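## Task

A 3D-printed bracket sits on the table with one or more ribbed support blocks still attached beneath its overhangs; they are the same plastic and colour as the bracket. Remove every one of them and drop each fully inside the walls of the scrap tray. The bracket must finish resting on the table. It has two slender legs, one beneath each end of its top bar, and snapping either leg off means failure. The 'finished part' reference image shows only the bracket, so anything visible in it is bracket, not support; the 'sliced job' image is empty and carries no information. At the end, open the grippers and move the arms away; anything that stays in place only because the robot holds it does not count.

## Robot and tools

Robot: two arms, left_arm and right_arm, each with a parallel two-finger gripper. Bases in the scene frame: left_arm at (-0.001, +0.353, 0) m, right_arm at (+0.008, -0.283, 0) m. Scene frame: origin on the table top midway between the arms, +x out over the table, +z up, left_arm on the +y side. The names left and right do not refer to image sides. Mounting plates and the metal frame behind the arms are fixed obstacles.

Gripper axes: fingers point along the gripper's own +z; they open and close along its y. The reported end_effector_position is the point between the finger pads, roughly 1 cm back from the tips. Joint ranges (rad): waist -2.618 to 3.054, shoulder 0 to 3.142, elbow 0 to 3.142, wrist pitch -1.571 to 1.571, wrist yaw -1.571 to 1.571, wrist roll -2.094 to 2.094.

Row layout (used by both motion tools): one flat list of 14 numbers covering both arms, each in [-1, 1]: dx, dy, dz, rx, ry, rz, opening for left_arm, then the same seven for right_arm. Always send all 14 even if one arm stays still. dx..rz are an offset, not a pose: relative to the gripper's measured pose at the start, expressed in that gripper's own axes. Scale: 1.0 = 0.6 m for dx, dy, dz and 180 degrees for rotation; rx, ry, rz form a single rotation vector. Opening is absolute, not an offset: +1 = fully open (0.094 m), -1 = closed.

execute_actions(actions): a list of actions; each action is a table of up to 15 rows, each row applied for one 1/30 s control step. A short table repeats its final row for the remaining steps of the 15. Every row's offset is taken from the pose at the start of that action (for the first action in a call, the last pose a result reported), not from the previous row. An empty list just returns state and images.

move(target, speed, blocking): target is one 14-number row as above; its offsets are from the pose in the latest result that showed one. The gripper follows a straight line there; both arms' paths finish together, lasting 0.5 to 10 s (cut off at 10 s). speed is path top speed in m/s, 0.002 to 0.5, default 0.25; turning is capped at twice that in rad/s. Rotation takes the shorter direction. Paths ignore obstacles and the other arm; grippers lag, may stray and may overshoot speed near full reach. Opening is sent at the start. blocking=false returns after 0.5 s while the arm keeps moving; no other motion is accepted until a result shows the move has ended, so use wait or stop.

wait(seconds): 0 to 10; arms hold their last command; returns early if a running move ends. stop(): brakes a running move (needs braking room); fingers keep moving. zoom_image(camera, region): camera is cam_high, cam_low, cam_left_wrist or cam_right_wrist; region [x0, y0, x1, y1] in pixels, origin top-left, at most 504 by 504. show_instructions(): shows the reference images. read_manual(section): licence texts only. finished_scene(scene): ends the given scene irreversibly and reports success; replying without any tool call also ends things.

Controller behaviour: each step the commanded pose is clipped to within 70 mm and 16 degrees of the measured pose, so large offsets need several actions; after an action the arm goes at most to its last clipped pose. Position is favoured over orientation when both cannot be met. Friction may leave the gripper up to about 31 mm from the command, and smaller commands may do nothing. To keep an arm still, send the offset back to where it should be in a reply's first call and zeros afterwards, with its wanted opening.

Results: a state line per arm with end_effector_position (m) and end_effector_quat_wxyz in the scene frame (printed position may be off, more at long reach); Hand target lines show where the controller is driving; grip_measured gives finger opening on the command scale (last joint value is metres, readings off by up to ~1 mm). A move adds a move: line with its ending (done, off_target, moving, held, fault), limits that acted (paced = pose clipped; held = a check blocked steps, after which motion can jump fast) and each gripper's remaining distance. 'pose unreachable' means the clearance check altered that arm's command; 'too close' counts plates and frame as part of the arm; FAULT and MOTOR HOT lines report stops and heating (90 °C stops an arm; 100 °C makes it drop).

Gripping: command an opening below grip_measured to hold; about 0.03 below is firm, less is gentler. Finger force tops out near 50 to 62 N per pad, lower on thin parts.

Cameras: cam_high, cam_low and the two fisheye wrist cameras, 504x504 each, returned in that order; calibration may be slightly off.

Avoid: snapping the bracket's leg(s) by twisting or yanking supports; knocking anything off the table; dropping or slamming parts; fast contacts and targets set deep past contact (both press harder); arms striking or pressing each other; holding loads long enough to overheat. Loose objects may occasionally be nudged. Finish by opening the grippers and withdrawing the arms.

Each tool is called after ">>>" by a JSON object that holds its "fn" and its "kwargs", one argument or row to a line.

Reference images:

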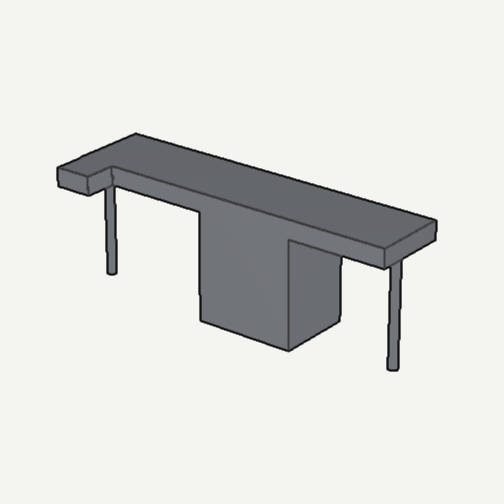

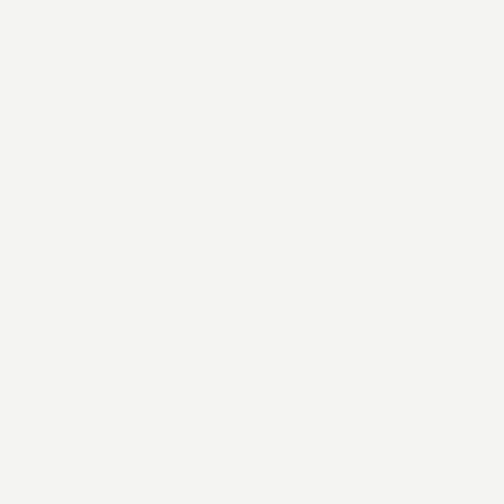

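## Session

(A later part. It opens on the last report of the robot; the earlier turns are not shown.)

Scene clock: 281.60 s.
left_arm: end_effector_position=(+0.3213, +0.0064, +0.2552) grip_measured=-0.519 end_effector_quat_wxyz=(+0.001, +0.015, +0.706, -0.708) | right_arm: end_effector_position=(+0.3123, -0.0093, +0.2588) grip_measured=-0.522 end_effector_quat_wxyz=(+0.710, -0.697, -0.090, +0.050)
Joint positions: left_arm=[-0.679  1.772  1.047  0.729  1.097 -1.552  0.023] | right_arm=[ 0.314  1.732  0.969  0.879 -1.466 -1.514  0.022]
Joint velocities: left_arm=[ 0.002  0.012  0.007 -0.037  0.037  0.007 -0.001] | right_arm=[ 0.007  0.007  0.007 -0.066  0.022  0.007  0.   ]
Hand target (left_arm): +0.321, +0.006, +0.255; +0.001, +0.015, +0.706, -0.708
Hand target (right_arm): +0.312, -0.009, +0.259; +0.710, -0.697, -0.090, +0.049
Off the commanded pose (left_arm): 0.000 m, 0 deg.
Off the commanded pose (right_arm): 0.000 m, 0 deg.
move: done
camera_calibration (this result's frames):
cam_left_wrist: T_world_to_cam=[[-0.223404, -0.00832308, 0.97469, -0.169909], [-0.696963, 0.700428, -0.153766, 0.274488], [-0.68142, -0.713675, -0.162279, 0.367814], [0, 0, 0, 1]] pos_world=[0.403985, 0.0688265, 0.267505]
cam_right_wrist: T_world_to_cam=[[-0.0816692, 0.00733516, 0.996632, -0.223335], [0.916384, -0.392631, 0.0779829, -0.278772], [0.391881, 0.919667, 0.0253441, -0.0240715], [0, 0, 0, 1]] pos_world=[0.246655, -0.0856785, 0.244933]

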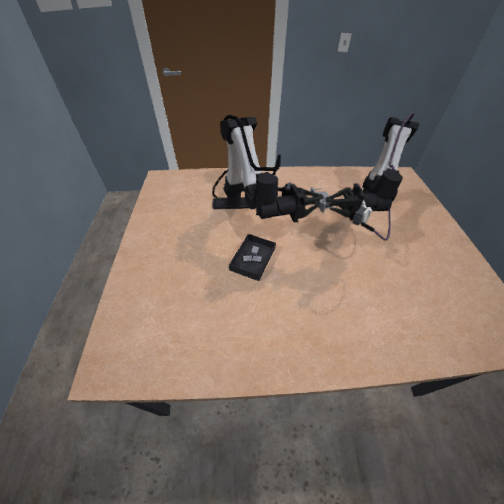

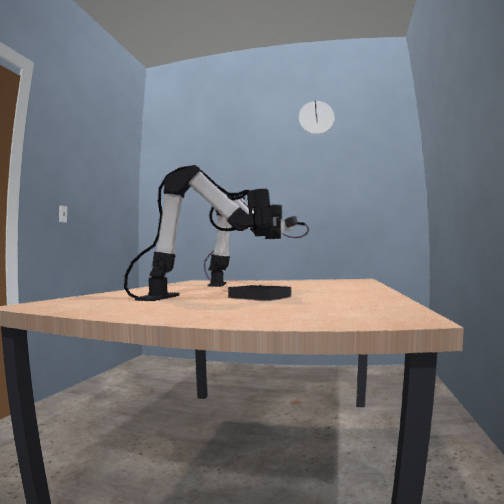

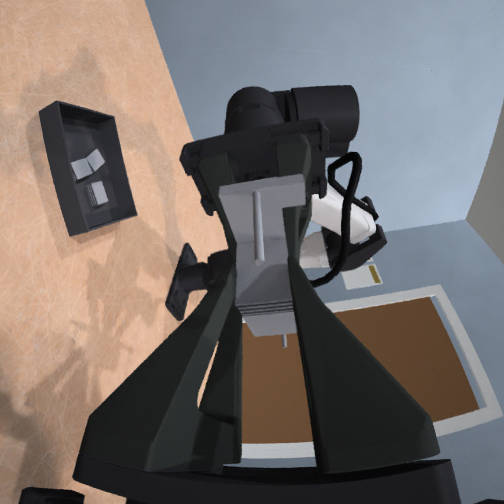

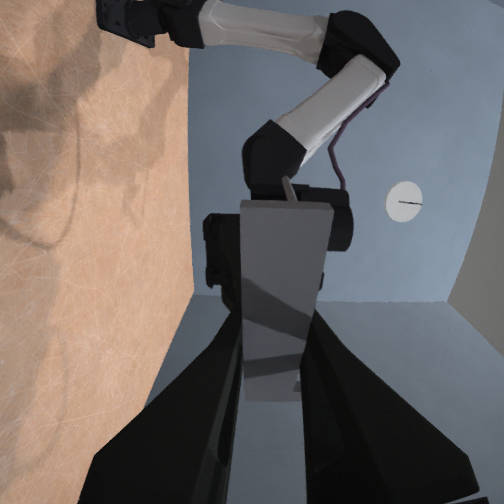

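>>> {"fn": "move", "kwargs": {
  "target": [-0.003,-0.012,-0.012,-0.05,0,0,-0.6,0,0,0,0,0,0,-0.6],
  "speed": 0.04
}}

>>> {"fn": "zoom_image", "kwargs": {
  "camera": "cam_left_wrist",
  "region": [190, 170, 370, 360]
}}

Scene clock: 287.60 s.
left_arm: end_effector_position=(+0.3205, +0.0093, +0.2575) grip_measured=-0.519 end_effector_quat_wxyz=(-0.003, +0.018, +0.757, -0.654) | right_arm: end_effector_position=(+0.3118, -0.0094, +0.2585) grip_measured=-0.522 end_effector_quat_wxyz=(+0.709, -0.697, -0.092, +0.050)
Joint positions: left_arm=[-0.676  1.712  1.195  0.199  1.089 -1.267  0.023] | right_arm=[ 0.314  1.732  0.969  0.876 -1.469 -1.52   0.022]
Joint velocities: left_arm=[-0.002 -0.002  0.017 -0.051 -0.051 -0.022  0.   ] | right_arm=[-0.012  0.002  0.012 -0.037 -0.007 -0.051 -0.001]
Hand target (left_arm): +0.323, +0.014, +0.263; +0.002, +0.015, +0.759, -0.651
Hand target (right_arm): +0.312, -0.009, +0.259; +0.710, -0.697, -0.090, +0.050
Off the commanded pose (left_arm): 0.007 m, 1 deg.
Off the commanded pose (right_arm): 0.001 m, 0 deg.
move: done
camera_calibration (this result's frames):
cam_left_wrist: T_world_to_cam=[[-0.223952, -0.14963, 0.963045, -0.167883], [-0.690151, 0.722051, -0.0483054, 0.242717], [-0.68814, -0.675465, -0.264972, 0.397922], [0, 0, 0, 1]] pos_world=[0.40374, 0.0684079, 0.278841]
cam_right_wrist: T_world_to_cam=[[-0.0848616, 0.0071574, 0.996367, -0.22194], [0.917287, -0.389916, 0.0809273, -0.279359], [0.389079, 0.920822, 0.0265236, -0.023211], [0, 0, 0, 1]] pos_world=[0.246449, -0.085965, 0.244357]

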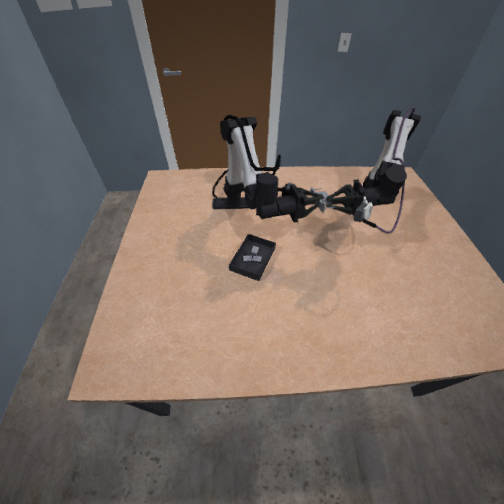

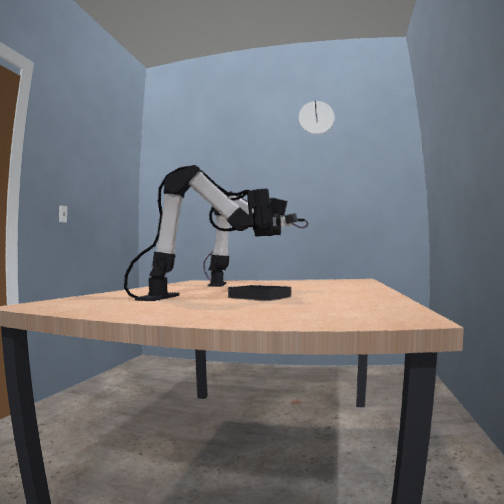

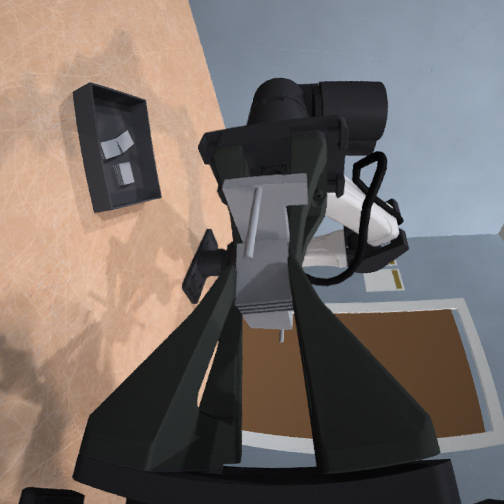

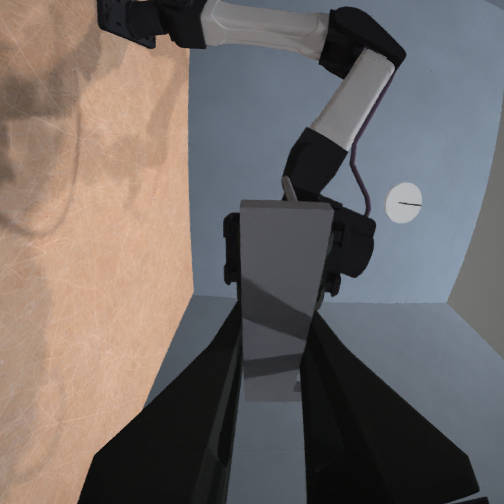

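Region (190, 170, 370, 360) of cam_left_wrist's 504x504 image, scaled by 2.653, with more detail than that image has; it fills the left 477 columns of this view, and the rest is white.

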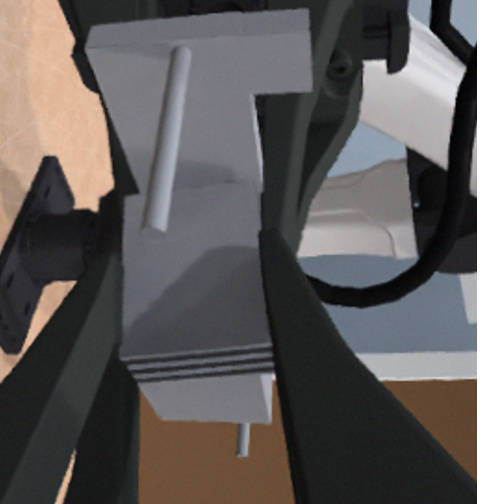

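>>> {"fn": "move", "kwargs": {
  "target": [0.012,0.016,-0.1,0,0,0,-0.6,0,0,0,0,0,0,-0.6],
  "speed": 0.05
}}

>>> {"fn": "move", "kwargs": {
  "target": [0,0.07,-0.02,0,0,0.5,-0.6,-0.19,-0.29,-0.06,0,0.07,0,-0.6],
  "speed": 0.35
}}

Scene clock: 293.13 s.
left_arm: end_effector_position=(+0.3200, +0.0670, +0.2551) grip_measured=-0.519 end_effector_quat_wxyz=(-0.003, +0.013, +0.757, -0.653) | right_arm: end_effector_position=(+0.3118, -0.0094, +0.2584) grip_measured=-0.522 end_effector_quat_wxyz=(+0.709, -0.697, -0.092, +0.050)
Joint positions: left_arm=[-0.53   1.626  1.123  0.066  1.218 -1.144  0.023] | right_arm=[ 0.314  1.732  0.969  0.876 -1.469 -1.52   0.022]
Joint velocities: left_arm=[-0.002  0.002  0.022 -0.037 -0.051  0.037  0.   ] | right_arm=[ 0.012 -0.007 -0.007 -0.066  0.095 -0.037 -0.001]
Hand target (left_arm): +0.315, +0.070, +0.257; -0.003, +0.018, +0.755, -0.655
Hand target (right_arm): +0.312, -0.009, +0.258; +0.709, -0.697, -0.092, +0.050
Off the commanded pose (left_arm): 0.006 m, 1 deg.
Off the commanded pose (right_arm): 0.000 m, 0 deg.
move: done
camera_calibration (this result's frames):
cam_left_wrist: T_world_to_cam=[[-0.217284, -0.152474, 0.964126, -0.159228], [-0.695966, 0.716756, -0.0434961, 0.201586], [-0.684411, -0.68045, -0.261856, 0.434241], [0, 0, 0, 1]] pos_world=[0.402899, 0.126713, 0.275993]
cam_right_wrist: T_world_to_cam=[[-0.0844988, 0.00727059, 0.996397, -0.222025], [0.917317, -0.389907, 0.0806375, -0.279294], [0.389089, 0.920825, 0.0262773, -0.023152], [0, 0, 0, 1]] pos_world=[0.246448, -0.0859654, 0.244355]

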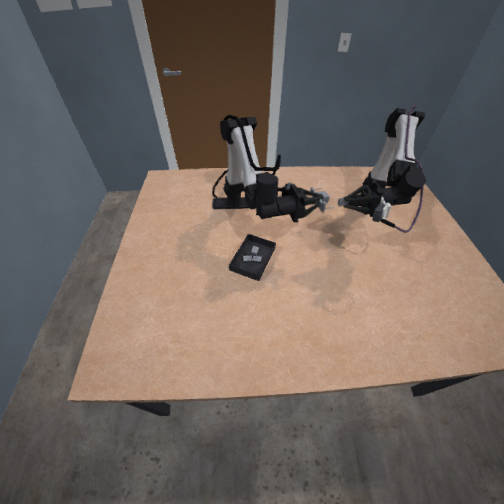

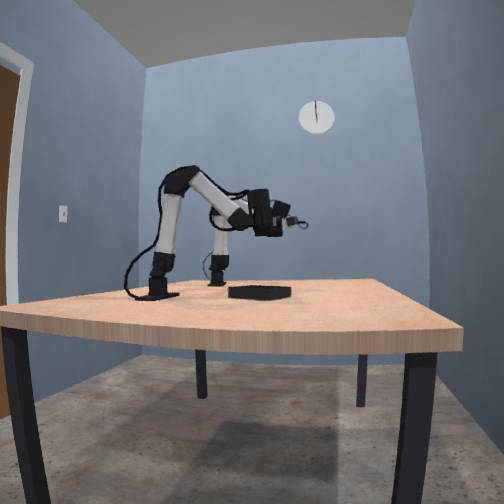

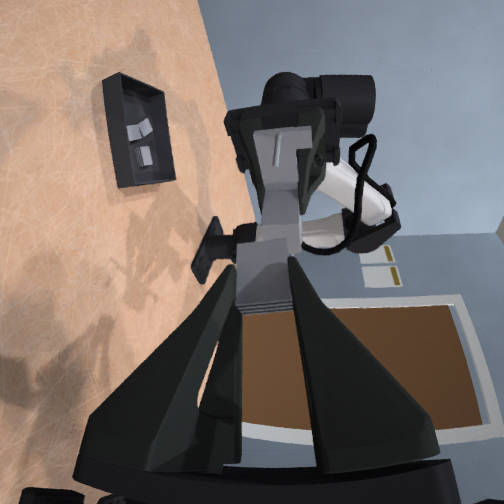

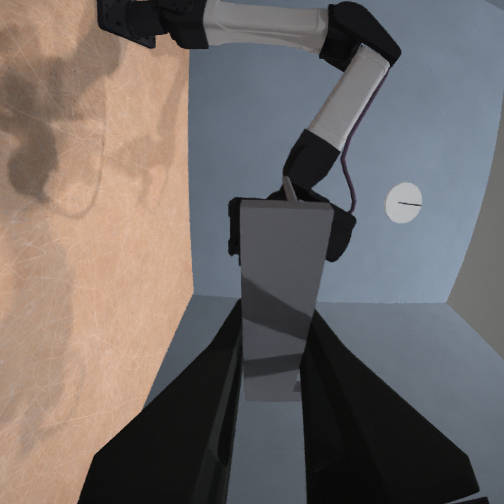

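Scene clock: 296.10 s.
left_arm: end_effector_position=(+0.3188, +0.0832, +0.2184) grip_measured=-0.519 end_effector_quat_wxyz=(+0.463, +0.544, +0.526, -0.461) | right_arm: end_effector_position=(+0.2044, -0.0674, +0.4221) grip_measured=-0.522 end_effector_quat_wxyz=(+0.714, -0.700, -0.013, -0.014)
Joint positions: left_arm=[-0.487  1.647  1.004  0.161  1.251  0.48   0.023] | right_arm=[ 0.233  1.037  1.082  0.047 -1.348 -1.518  0.022]
Joint velocities: left_arm=[ 0.007  0.012 -0.027 -0.139  0.066  0.037  0.   ] | right_arm=[-0.007 -0.012 -0.012 -0.212  0.125 -0.051  0.001]
Hand target (left_arm): +0.321, +0.085, +0.215; +0.460, +0.544, +0.526, -0.464
Hand target (right_arm): +0.202, -0.070, +0.430; +0.715, -0.699, -0.014, -0.027
Off the commanded pose (left_arm): 0.004 m, 0 deg.
Off the commanded pose (right_arm): 0.008 m, 2 deg.
move: done
camera_calibration (this result's frames):
cam_left_wrist: T_world_to_cam=[[-0.975052, 0.03314, -0.219488, 0.362923], [0.162304, 0.780977, -0.603102, 0.0307634], [0.151428, -0.62368, -0.766872, 0.274004], [0, 0, 0, 1]] pos_world=[0.307383, 0.134838, 0.308337]
cam_right_wrist: T_world_to_cam=[[-0.0571842, 0.0151251, 0.998249, -0.399638], [0.821927, -0.566866, 0.0556727, -0.198461], [0.566715, 0.823671, 0.0199841, 0.0275199], [0, 0, 0, 1]] pos_world=[0.124671, -0.129124, 0.409437]

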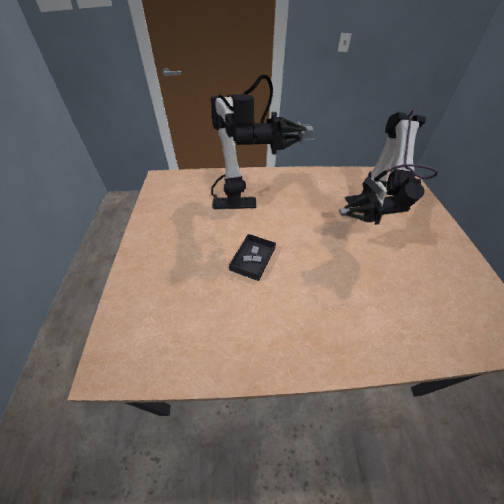

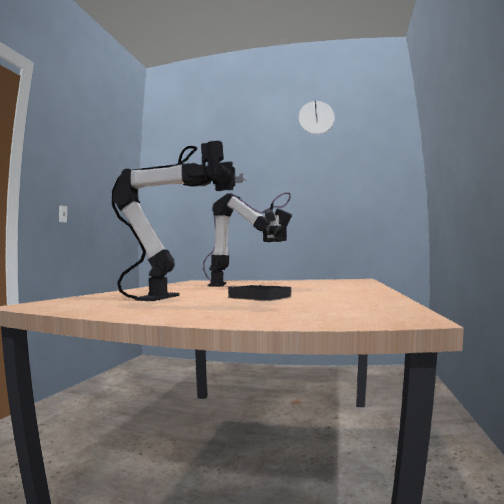

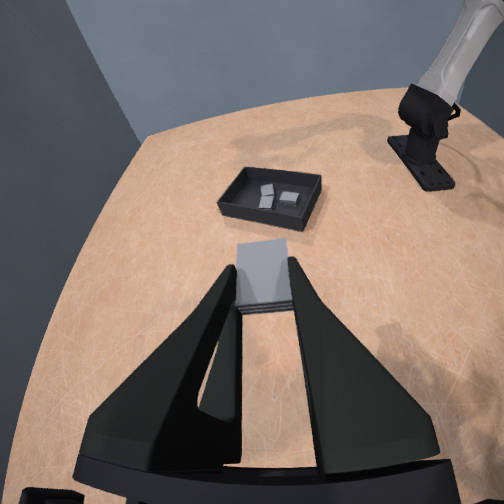

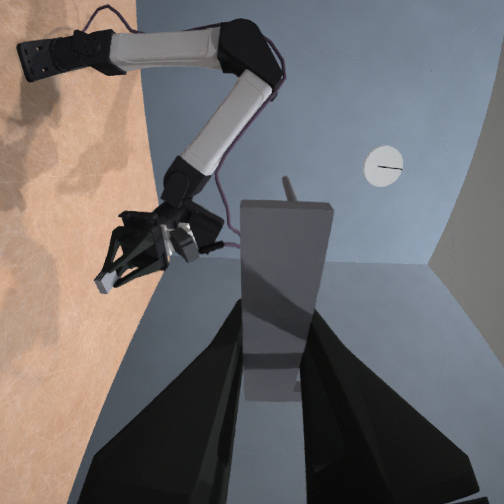

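>>> {"fn": "move", "kwargs": {
  "target": [0.193,0.092,0.562,-0.1,0.165,-0.03,-0.6,0,0,0,0,0,0,-0.6],
  "speed": 0.2
}}

Scene clock: 301.73 s.
left_arm: end_effector_position=(+0.3672, -0.2329, +0.0510) grip_measured=-0.519 end_effector_quat_wxyz=(+0.363, +0.550, +0.713, -0.239) | right_arm: end_effector_position=(+0.2046, -0.0674, +0.4212) grip_measured=-0.522 end_effector_quat_wxyz=(+0.713, -0.701, -0.012, -0.013)
Joint positions: left_arm=[-1.141  2.666  2.309 -0.334  0.221  0.255  0.023] | right_arm=[ 0.233  1.037  1.083  0.036 -1.347 -1.527  0.022]
Joint velocities: left_arm=[-0.012  0.002  0.002  0.051 -0.007  0.037  0.   ] | right_arm=[-0.017  0.007 -0.017 -0.022  0.095 -0.022 -0.001]
Hand target (left_arm): +0.372, -0.233, +0.052; +0.367, +0.545, +0.715, -0.236
Hand target (right_arm): +0.204, -0.067, +0.422; +0.714, -0.700, -0.013, -0.014
Off the commanded pose (left_arm): 0.006 m, 1 deg.
Off the commanded pose (right_arm): 0.001 m, 0 deg.
move: done
camera_calibration (this result's frames):
cam_left_wrist: T_world_to_cam=[[-0.961103, -0.162411, -0.22339, 0.333454], [-0.137727, 0.98292, -0.122062, 0.301541], [0.239399, -0.0865471, -0.967056, 0.0441452], [0, 0, 0, 1]] pos_world=[0.351445, -0.238413, 0.153988]
cam_right_wrist: T_world_to_cam=[[-0.0554995, 0.0173821, 0.998307, -0.398892], [0.821497, -0.567501, 0.055551, -0.19845], [0.567506, 0.823189, 0.0172166, 0.028403], [0, 0, 0, 1]] pos_world=[0.124769, -0.129068, 0.408752]

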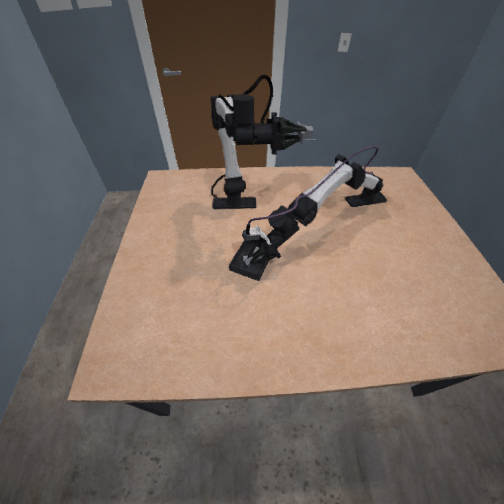

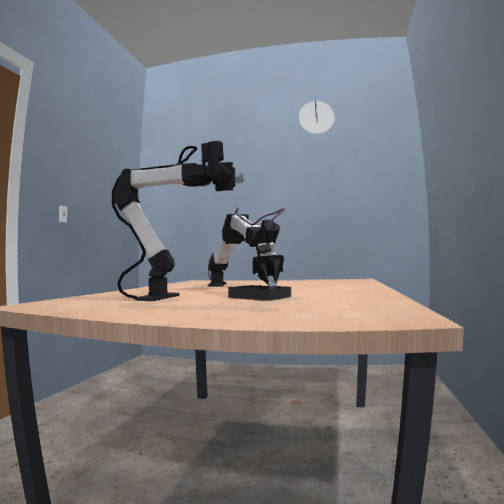

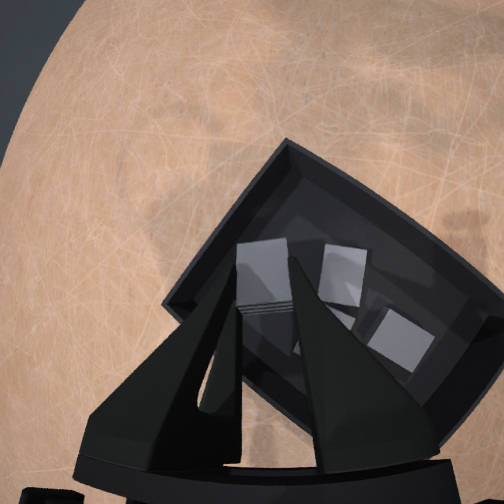

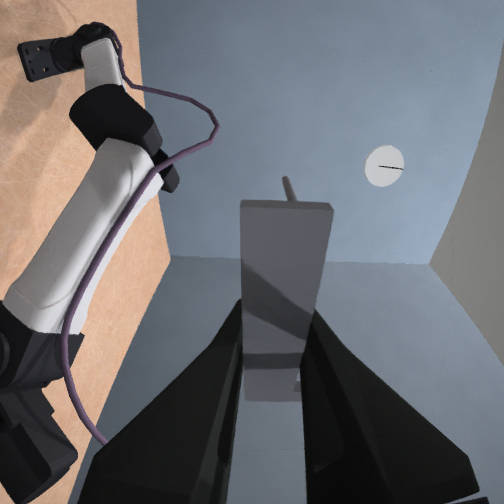

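>>> {"fn": "move", "kwargs": {
  "target": [0,0,0,0,0,0,-0.2,0,0,0,0,0,0,-0.6]
}}

>>> {"fn": "move", "kwargs": {
  "target": [0,0.08,-0.4,0,0,0,-0.2,0,0,0,0,0,0,-0.6]
}}

>>> {"fn": "move", "kwargs": {
  "target": [0.35,0.12,-0.35,0,0,0,-0.2,0,0,0,0,0,0.51,-0.6],
  "speed": 0.35
}}

>>> {"fn": "move", "kwargs": {
  "target": [0,0,0,0,0,0,-0.2,0.52,0,0.15,0,0.46,0,-0.6],
  "speed": 0.3
}}

Scene clock: 308.63 s.
left_arm: end_effector_position=(+0.3671, -0.2327, +0.0507) grip_measured=-0.202 end_effector_quat_wxyz=(+0.363, +0.550, +0.713, -0.239) | right_arm: end_effector_position=(+0.2046, -0.0674, +0.4212) grip_measured=-0.522 end_effector_quat_wxyz=(+0.713, -0.701, -0.012, -0.013)
Joint positions: left_arm=[-1.141  2.666  2.309 -0.336  0.221  0.255  0.038] | right_arm=[ 0.233  1.037  1.083  0.036 -1.347 -1.527  0.022]
Joint velocities: left_arm=[-0.017 -0.002  0.002  0.066  0.081 -0.037 -0.001] | right_arm=[ 0.002  0.007  0.007 -0.007 -0.037  0.051  0.   ]
Hand target (left_arm): +0.367, -0.233, +0.051; +0.363, +0.550, +0.713, -0.239
Hand target (right_arm): +0.205, -0.067, +0.421; +0.713, -0.701, -0.012, -0.013
Off the commanded pose (left_arm): 0.000 m, 0 deg.
Off the commanded pose (right_arm): 0.000 m, 0 deg.
move: done
camera_calibration (this result's frames):
cam_left_wrist: T_world_to_cam=[[-0.961208, -0.162384, -0.22296, 0.333372], [-0.138099, 0.983048, -0.120605, 0.30137], [0.238764, -0.0851358, -0.967338, 0.0444749], [0, 0, 0, 1]] pos_world=[0.35144, -0.238341, 0.153698]
cam_right_wrist: T_world_to_cam=[[-0.0554995, 0.0173821, 0.998307, -0.398892], [0.821497, -0.567501, 0.055551, -0.19845], [0.567506, 0.823189, 0.0172166, 0.028403], [0, 0, 0, 1]] pos_world=[0.124769, -0.129068, 0.408752]

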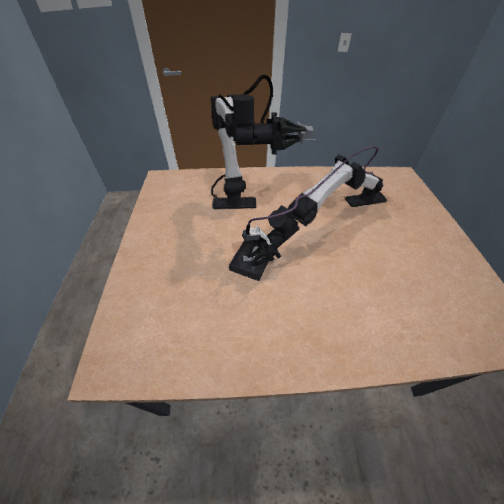

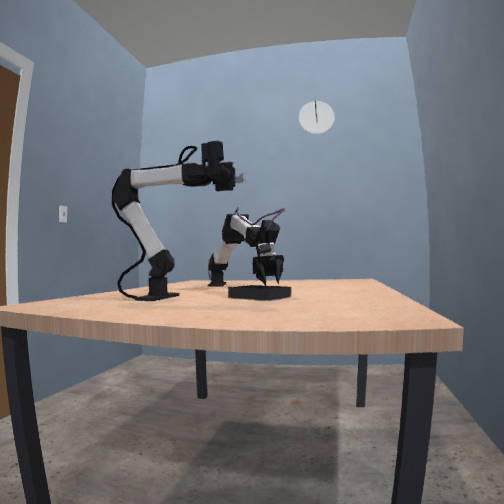

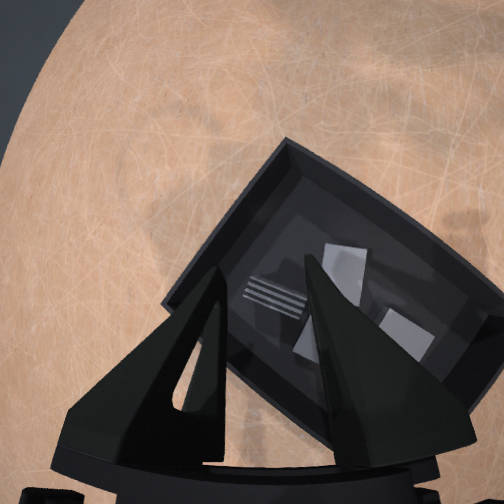

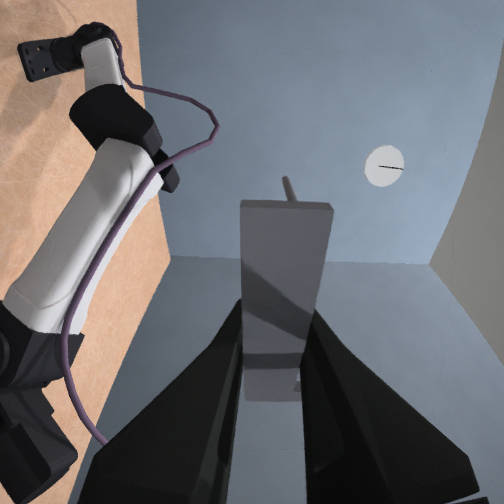

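Scene clock: 310.30 s.
left_arm: end_effector_position=(+0.3554, -0.0424, +0.2065) grip_measured=-0.202 end_effector_quat_wxyz=(+0.369, +0.545, +0.714, -0.237) | right_arm: end_effector_position=(+0.2046, -0.0674, +0.4212) grip_measured=-0.522 end_effector_quat_wxyz=(+0.713, -0.701, -0.012, -0.013)
Joint positions: left_arm=[-0.899  1.889  1.638 -0.477  0.395  0.412  0.038] | right_arm=[ 0.233  1.037  1.083  0.036 -1.347 -1.527  0.022]
Joint velocities: left_arm=[ 0.017 -0.002 -0.002 -0.037  0.022 -0.007  0.   ] | right_arm=[-0.002 -0.007 -0.002 -0.051  0.081  0.066  0.   ]
Hand target (left_arm): +0.351, -0.041, +0.203; +0.363, +0.549, +0.713, -0.241
Hand target (right_arm): +0.205, -0.067, +0.421; +0.713, -0.701, -0.012, -0.013
Off the commanded pose (left_arm): 0.005 m, 1 deg.
Off the commanded pose (right_arm): 0.000 m, 0 deg.
move: done
camera_calibration (this result's frames):
cam_left_wrist: T_world_to_cam=[[-0.957152, -0.176902, -0.229272, 0.38692], [-0.149934, 0.980076, -0.130272, 0.137471], [0.247749, -0.0903149, -0.964605, 0.210151], [0, 0, 0, 1]] pos_world=[0.338888, -0.0473053, 0.309331]
cam_right_wrist: T_world_to_cam=[[-0.0554995, 0.0173821, 0.998307, -0.398892], [0.821497, -0.567501, 0.055551, -0.19845], [0.567506, 0.823189, 0.0172166, 0.028403], [0, 0, 0, 1]] pos_world=[0.124769, -0.129068, 0.408752]

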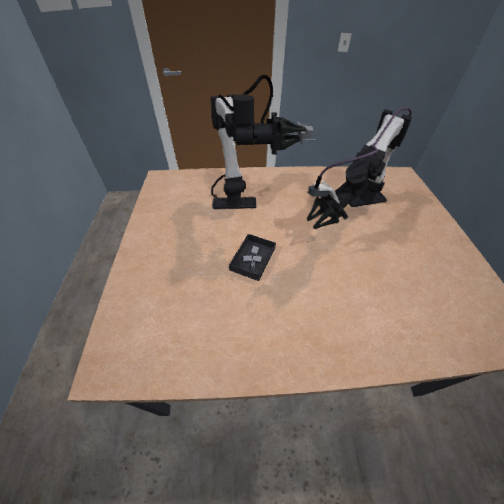

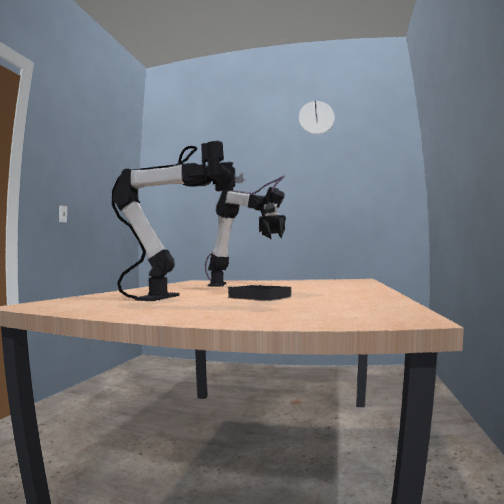

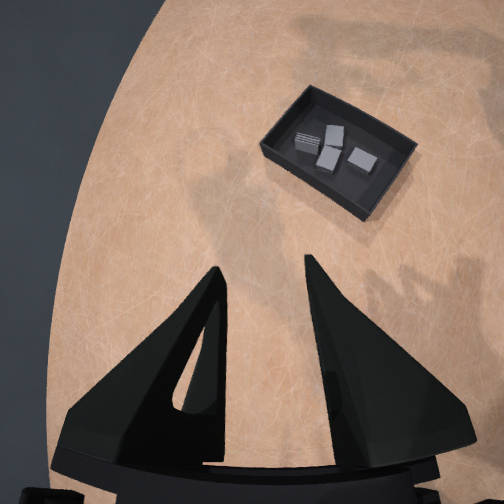

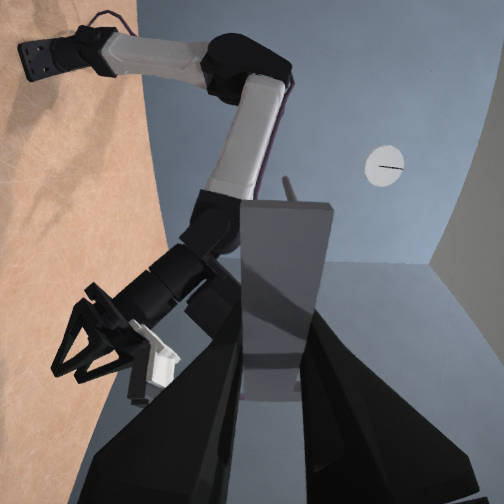

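Scene clock: 313.47 s.
left_arm: end_effector_position=(+0.3333, +0.2607, +0.1706) grip_measured=-0.202 end_effector_quat_wxyz=(+0.368, +0.540, +0.717, -0.241) | right_arm: end_effector_position=(+0.2023, -0.0679, +0.4293) grip_measured=-0.521 end_effector_quat_wxyz=(+0.513, -0.502, +0.488, +0.497)
Joint positions: left_arm=[-0.064  1.57   1.209 -0.931  0.881  1.281  0.038] | right_arm=[ 0.233  1.037  1.114  0.012 -1.347  0.057  0.023]
Joint velocities: left_arm=[-0.037  0.007  0.017 -0.051  0.022 -0.066 -0.002] | right_arm=[-0.012 -0.012 -0.007  0.11  -0.022 -0.066 -0.001]
Hand target (left_arm): +0.337, +0.261, +0.175; +0.374, +0.541, +0.713, -0.243
Hand target (right_arm): +0.205, -0.067, +0.421; +0.506, -0.496, +0.495, +0.503
Off the commanded pose (left_arm): 0.008 m, 1 deg.
Off the commanded pose (right_arm): 0.008 m, 1 deg.
move: done
camera_calibration (this result's frames):
cam_left_wrist: T_world_to_cam=[[-0.958389, -0.184088, -0.218179, 0.411569], [-0.157104, 0.978269, -0.135309, -0.163863], [0.238346, -0.0954018, -0.966483, 0.2132], [0, 0, 0, 1]] pos_world=[0.317884, 0.256407, 0.273678]
cam_right_wrist: T_world_to_cam=[[0.998251, 0.0323673, 0.049471, -0.211896], [0.0591185, -0.548464, -0.834082, 0.340088], [0.000136089, 0.835548, -0.549418, 0.388833], [0, 0, 0, 1]] pos_world=[0.191367, -0.131504, 0.507775]

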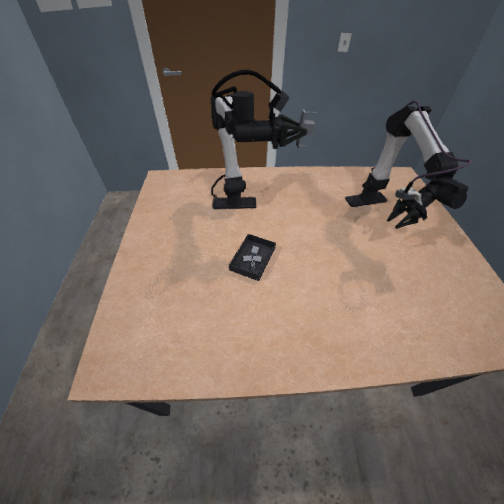

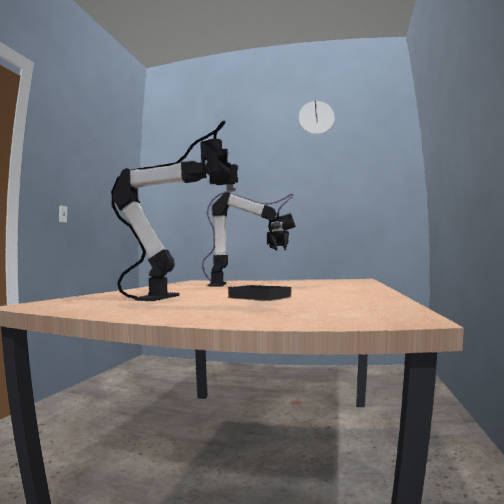

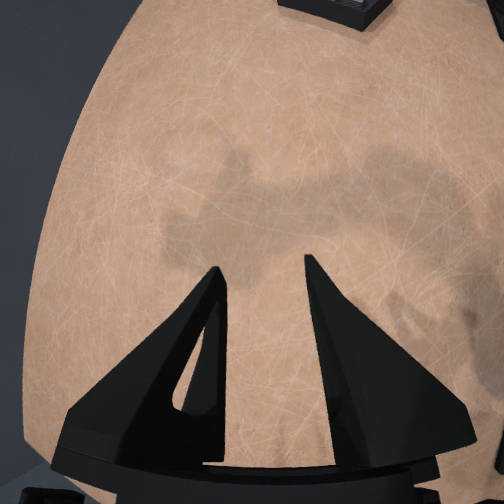

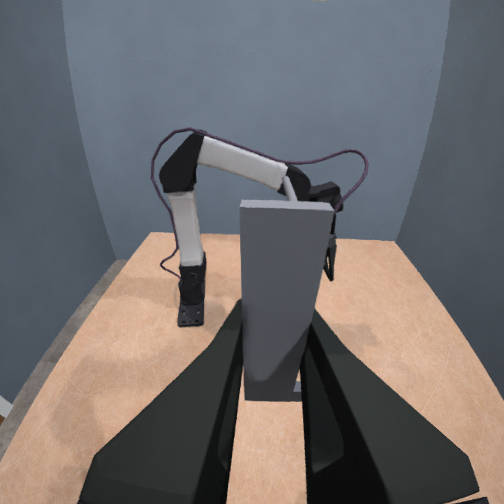

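Scene clock: 316.43 s.
left_arm: end_effector_position=(+0.3333, +0.2607, +0.1706) grip_measured=-0.202 end_effector_quat_wxyz=(+0.368, +0.540, +0.717, -0.241) | right_arm: end_effector_position=(+0.2036, +0.0291, +0.1163) grip_measured=-0.521 end_effector_quat_wxyz=(-0.061, +0.711, -0.698, -0.054)
Joint positions: left_arm=[-0.064  1.57   1.209 -0.931  0.881  1.281  0.038] | right_arm=[ 0.984  1.809  1.526 -1.147 -0.084 -0.611  0.023]
Joint velocities: left_arm=[ 0.007 -0.007 -0.027  0.007 -0.051  0.022 -0.001] | right_arm=[-0.002 -0.027  0.007 -0.007 -0.007 -0.066 -0.001]
Hand target (left_arm): +0.333, +0.261, +0.171; +0.368, +0.540, +0.717, -0.241
Hand target (right_arm): +0.204, +0.031, +0.116; -0.057, +0.710, -0.700, -0.049
Off the commanded pose (left_arm): 0.000 m, 0 deg.
Off the commanded pose (right_arm): 0.008 m, 2 deg.
move: done
camera_calibration (this result's frames):
cam_left_wrist: T_world_to_cam=[[-0.958389, -0.184088, -0.218179, 0.411569], [-0.157104, 0.978269, -0.135309, -0.163863], [0.238346, -0.0954018, -0.966483, 0.2132], [0, 0, 0, 1]] pos_world=[0.317884, 0.256407, 0.273678]
cam_right_wrist: T_world_to_cam=[[0.998905, 0.0424465, -0.0196592, -0.19325], [0.0467776, -0.904521, 0.423856, -0.00122409], [0.000209065, -0.424312, -0.905516, 0.213889], [0, 0, 0, 1]] pos_world=[0.193051, 0.0978513, 0.1904]

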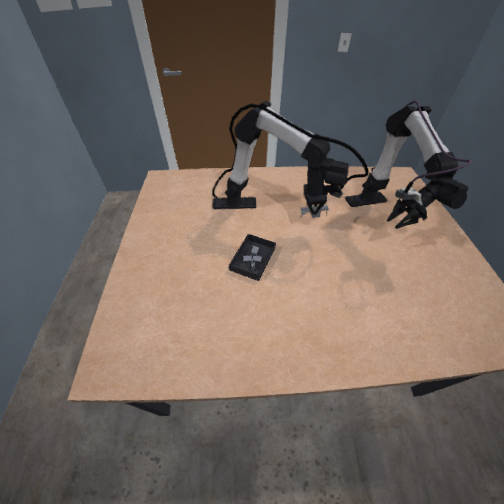

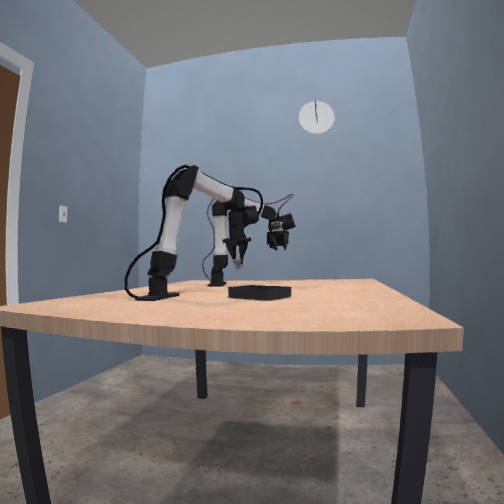

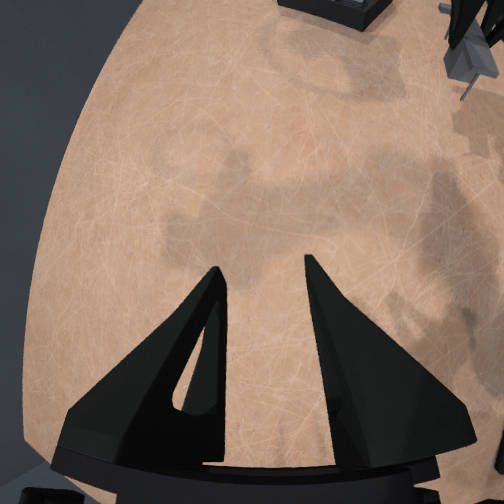

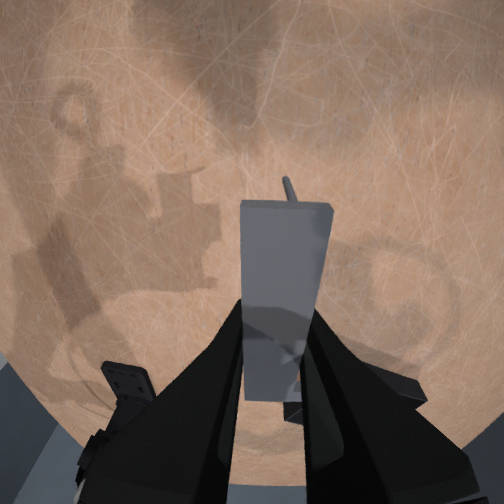

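>>> {"fn": "move", "kwargs": {
  "target": [0,0,0,0,0,0,-0.2,0,0,0.1,0,0,0,-0.6],
  "speed": 0.05
}}

Scene clock: 328.03 s.
left_arm: end_effector_position=(+0.3333, +0.2607, +0.1706) grip_measured=-0.202 end_effector_quat_wxyz=(+0.368, +0.540, +0.717, -0.241) | right_arm: end_effector_position=(+0.2087, +0.0397, +0.0713) grip_measured=-0.521 end_effector_quat_wxyz=(-0.077, +0.711, -0.697, -0.056)
Joint positions: left_arm=[-0.064  1.57   1.209 -0.931  0.881  1.281  0.038] | right_arm=[ 0.99   1.847  1.389 -0.941 -0.082 -0.605  0.023]
Joint velocities: left_arm=[-0.012  0.007  0.007 -0.066 -0.051 -0.095  0.   ] | right_arm=[-0.002 -0.002  0.002  0.022  0.051 -0.095 -0.001]
Hand target (left_arm): +0.333, +0.261, +0.171; +0.368, +0.540, +0.717, -0.241
Hand target (right_arm): +0.204, +0.038, +0.057; -0.061, +0.711, -0.698, -0.054
Off the commanded pose (left_arm): 0.000 m, 0 deg.
Off the commanded pose (right_arm): 0.015 m, 2 deg.
move: off_target (right_arm)
camera_calibration (this result's frames):
cam_left_wrist: T_world_to_cam=[[-0.958389, -0.184088, -0.218179, 0.411569], [-0.157104, 0.978269, -0.135309, -0.163863], [0.238346, -0.0954018, -0.966483, 0.2132], [0, 0, 0, 1]] pos_world=[0.317884, 0.256407, 0.273678]
cam_right_wrist: T_world_to_cam=[[0.9991, 0.042425, 0.000259557, -0.201102], [0.0387495, -0.914997, 0.401595, 0.0308567], [0.0172752, -0.401223, -0.915818, 0.173902], [0, 0, 0, 1]] pos_world=[0.196721, 0.106539, 0.146922]

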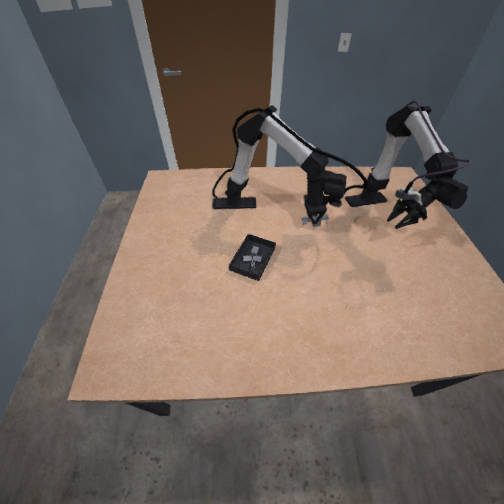

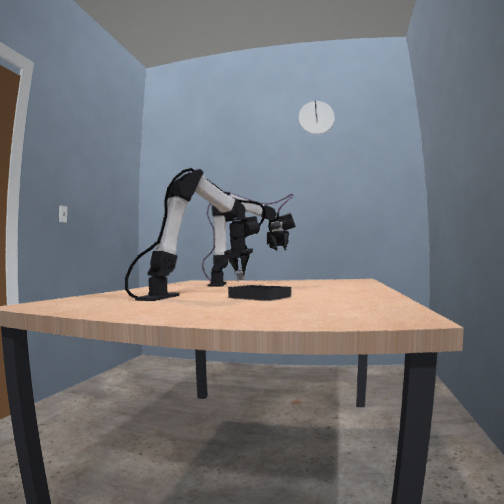

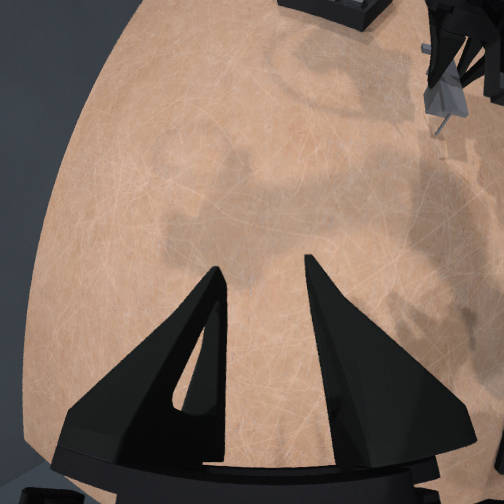

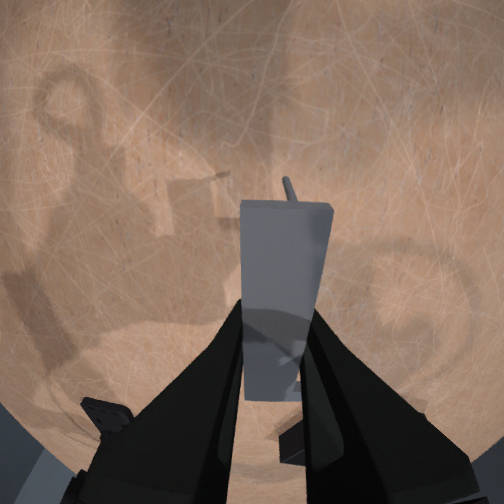

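>>> {"fn": "move", "kwargs": {
  "target": [0,0,0,0,0,0,-0.2,0,0.01,0.065,0,0,0,-0.6],
  "speed": 0.025
}}

>>> {"fn": "zoom_image", "kwargs": {
  "camera": "cam_high",
  "region": [280,190,350,250]
}}

Scene clock: 332.47 s.
left_arm: end_effector_position=(+0.3333, +0.2607, +0.1706) grip_measured=-0.202 end_effector_quat_wxyz=(+0.368, +0.540, +0.717, -0.241) | right_arm: end_effector_position=(+0.2085, +0.0496, +0.0480) grip_measured=-0.521 end_effector_quat_wxyz=(-0.093, +0.710, -0.695, -0.060)
Joint positions: left_arm=[-0.064  1.57   1.209 -0.931  0.881  1.281  0.038] | right_arm=[ 1.004  1.872  1.32  -0.812 -0.082 -0.592  0.023]
Joint velocities: left_arm=[ 0.007 -0.017 -0.002  0.066  0.037 -0.007 -0.   ] | right_arm=[-0.002  0.002 -0.027  0.037  0.022 -0.037 -0.   ]
Hand target (left_arm): +0.333, +0.261, +0.171; +0.368, +0.540, +0.717, -0.241
Hand target (right_arm): +0.203, +0.046, +0.033; -0.077, +0.711, -0.697, -0.056
Off the commanded pose (left_arm): 0.000 m, 0 deg.
Off the commanded pose (right_arm): 0.016 m, 2 deg.
move: off_target (right_arm)
camera_calibration (this result's frames):
cam_left_wrist: T_world_to_cam=[[-0.958389, -0.184088, -0.218179, 0.411569], [-0.157104, 0.978269, -0.135309, -0.163863], [0.238346, -0.0954018, -0.966483, 0.2132], [0, 0, 0, 1]] pos_world=[0.317884, 0.256407, 0.273678]
cam_right_wrist: T_world_to_cam=[[0.998913, 0.0432198, 0.017487, -0.202192], [0.0334947, -0.926144, 0.37568, 0.0521083], [0.0324323, -0.374686, -0.926584, 0.152602], [0, 0, 0, 1]] pos_world=[0.195278, 0.114176, 0.125358]

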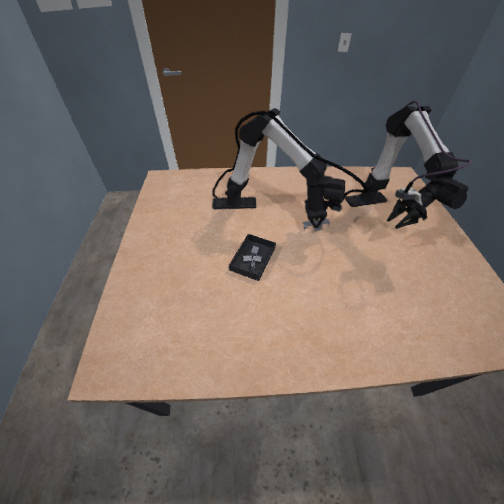

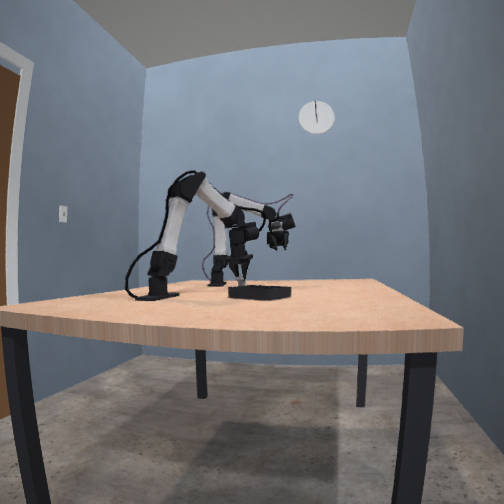

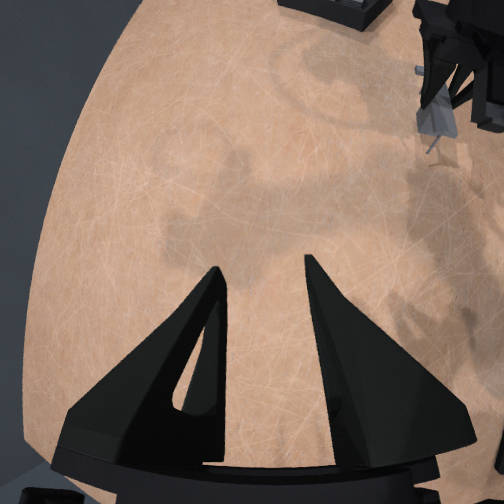

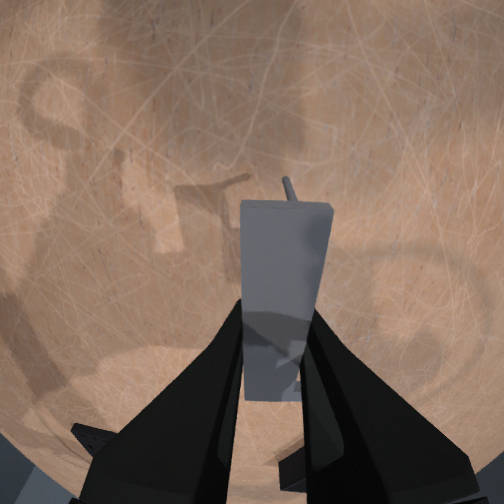

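Region (280, 190, 350, 250) of cam_high's 504x504 image, scaled by 7.200, with more detail than that image has; it fills the top 432 rows of this view, and the rest is white.

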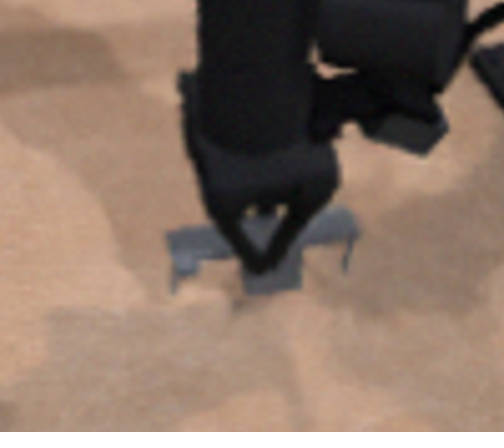

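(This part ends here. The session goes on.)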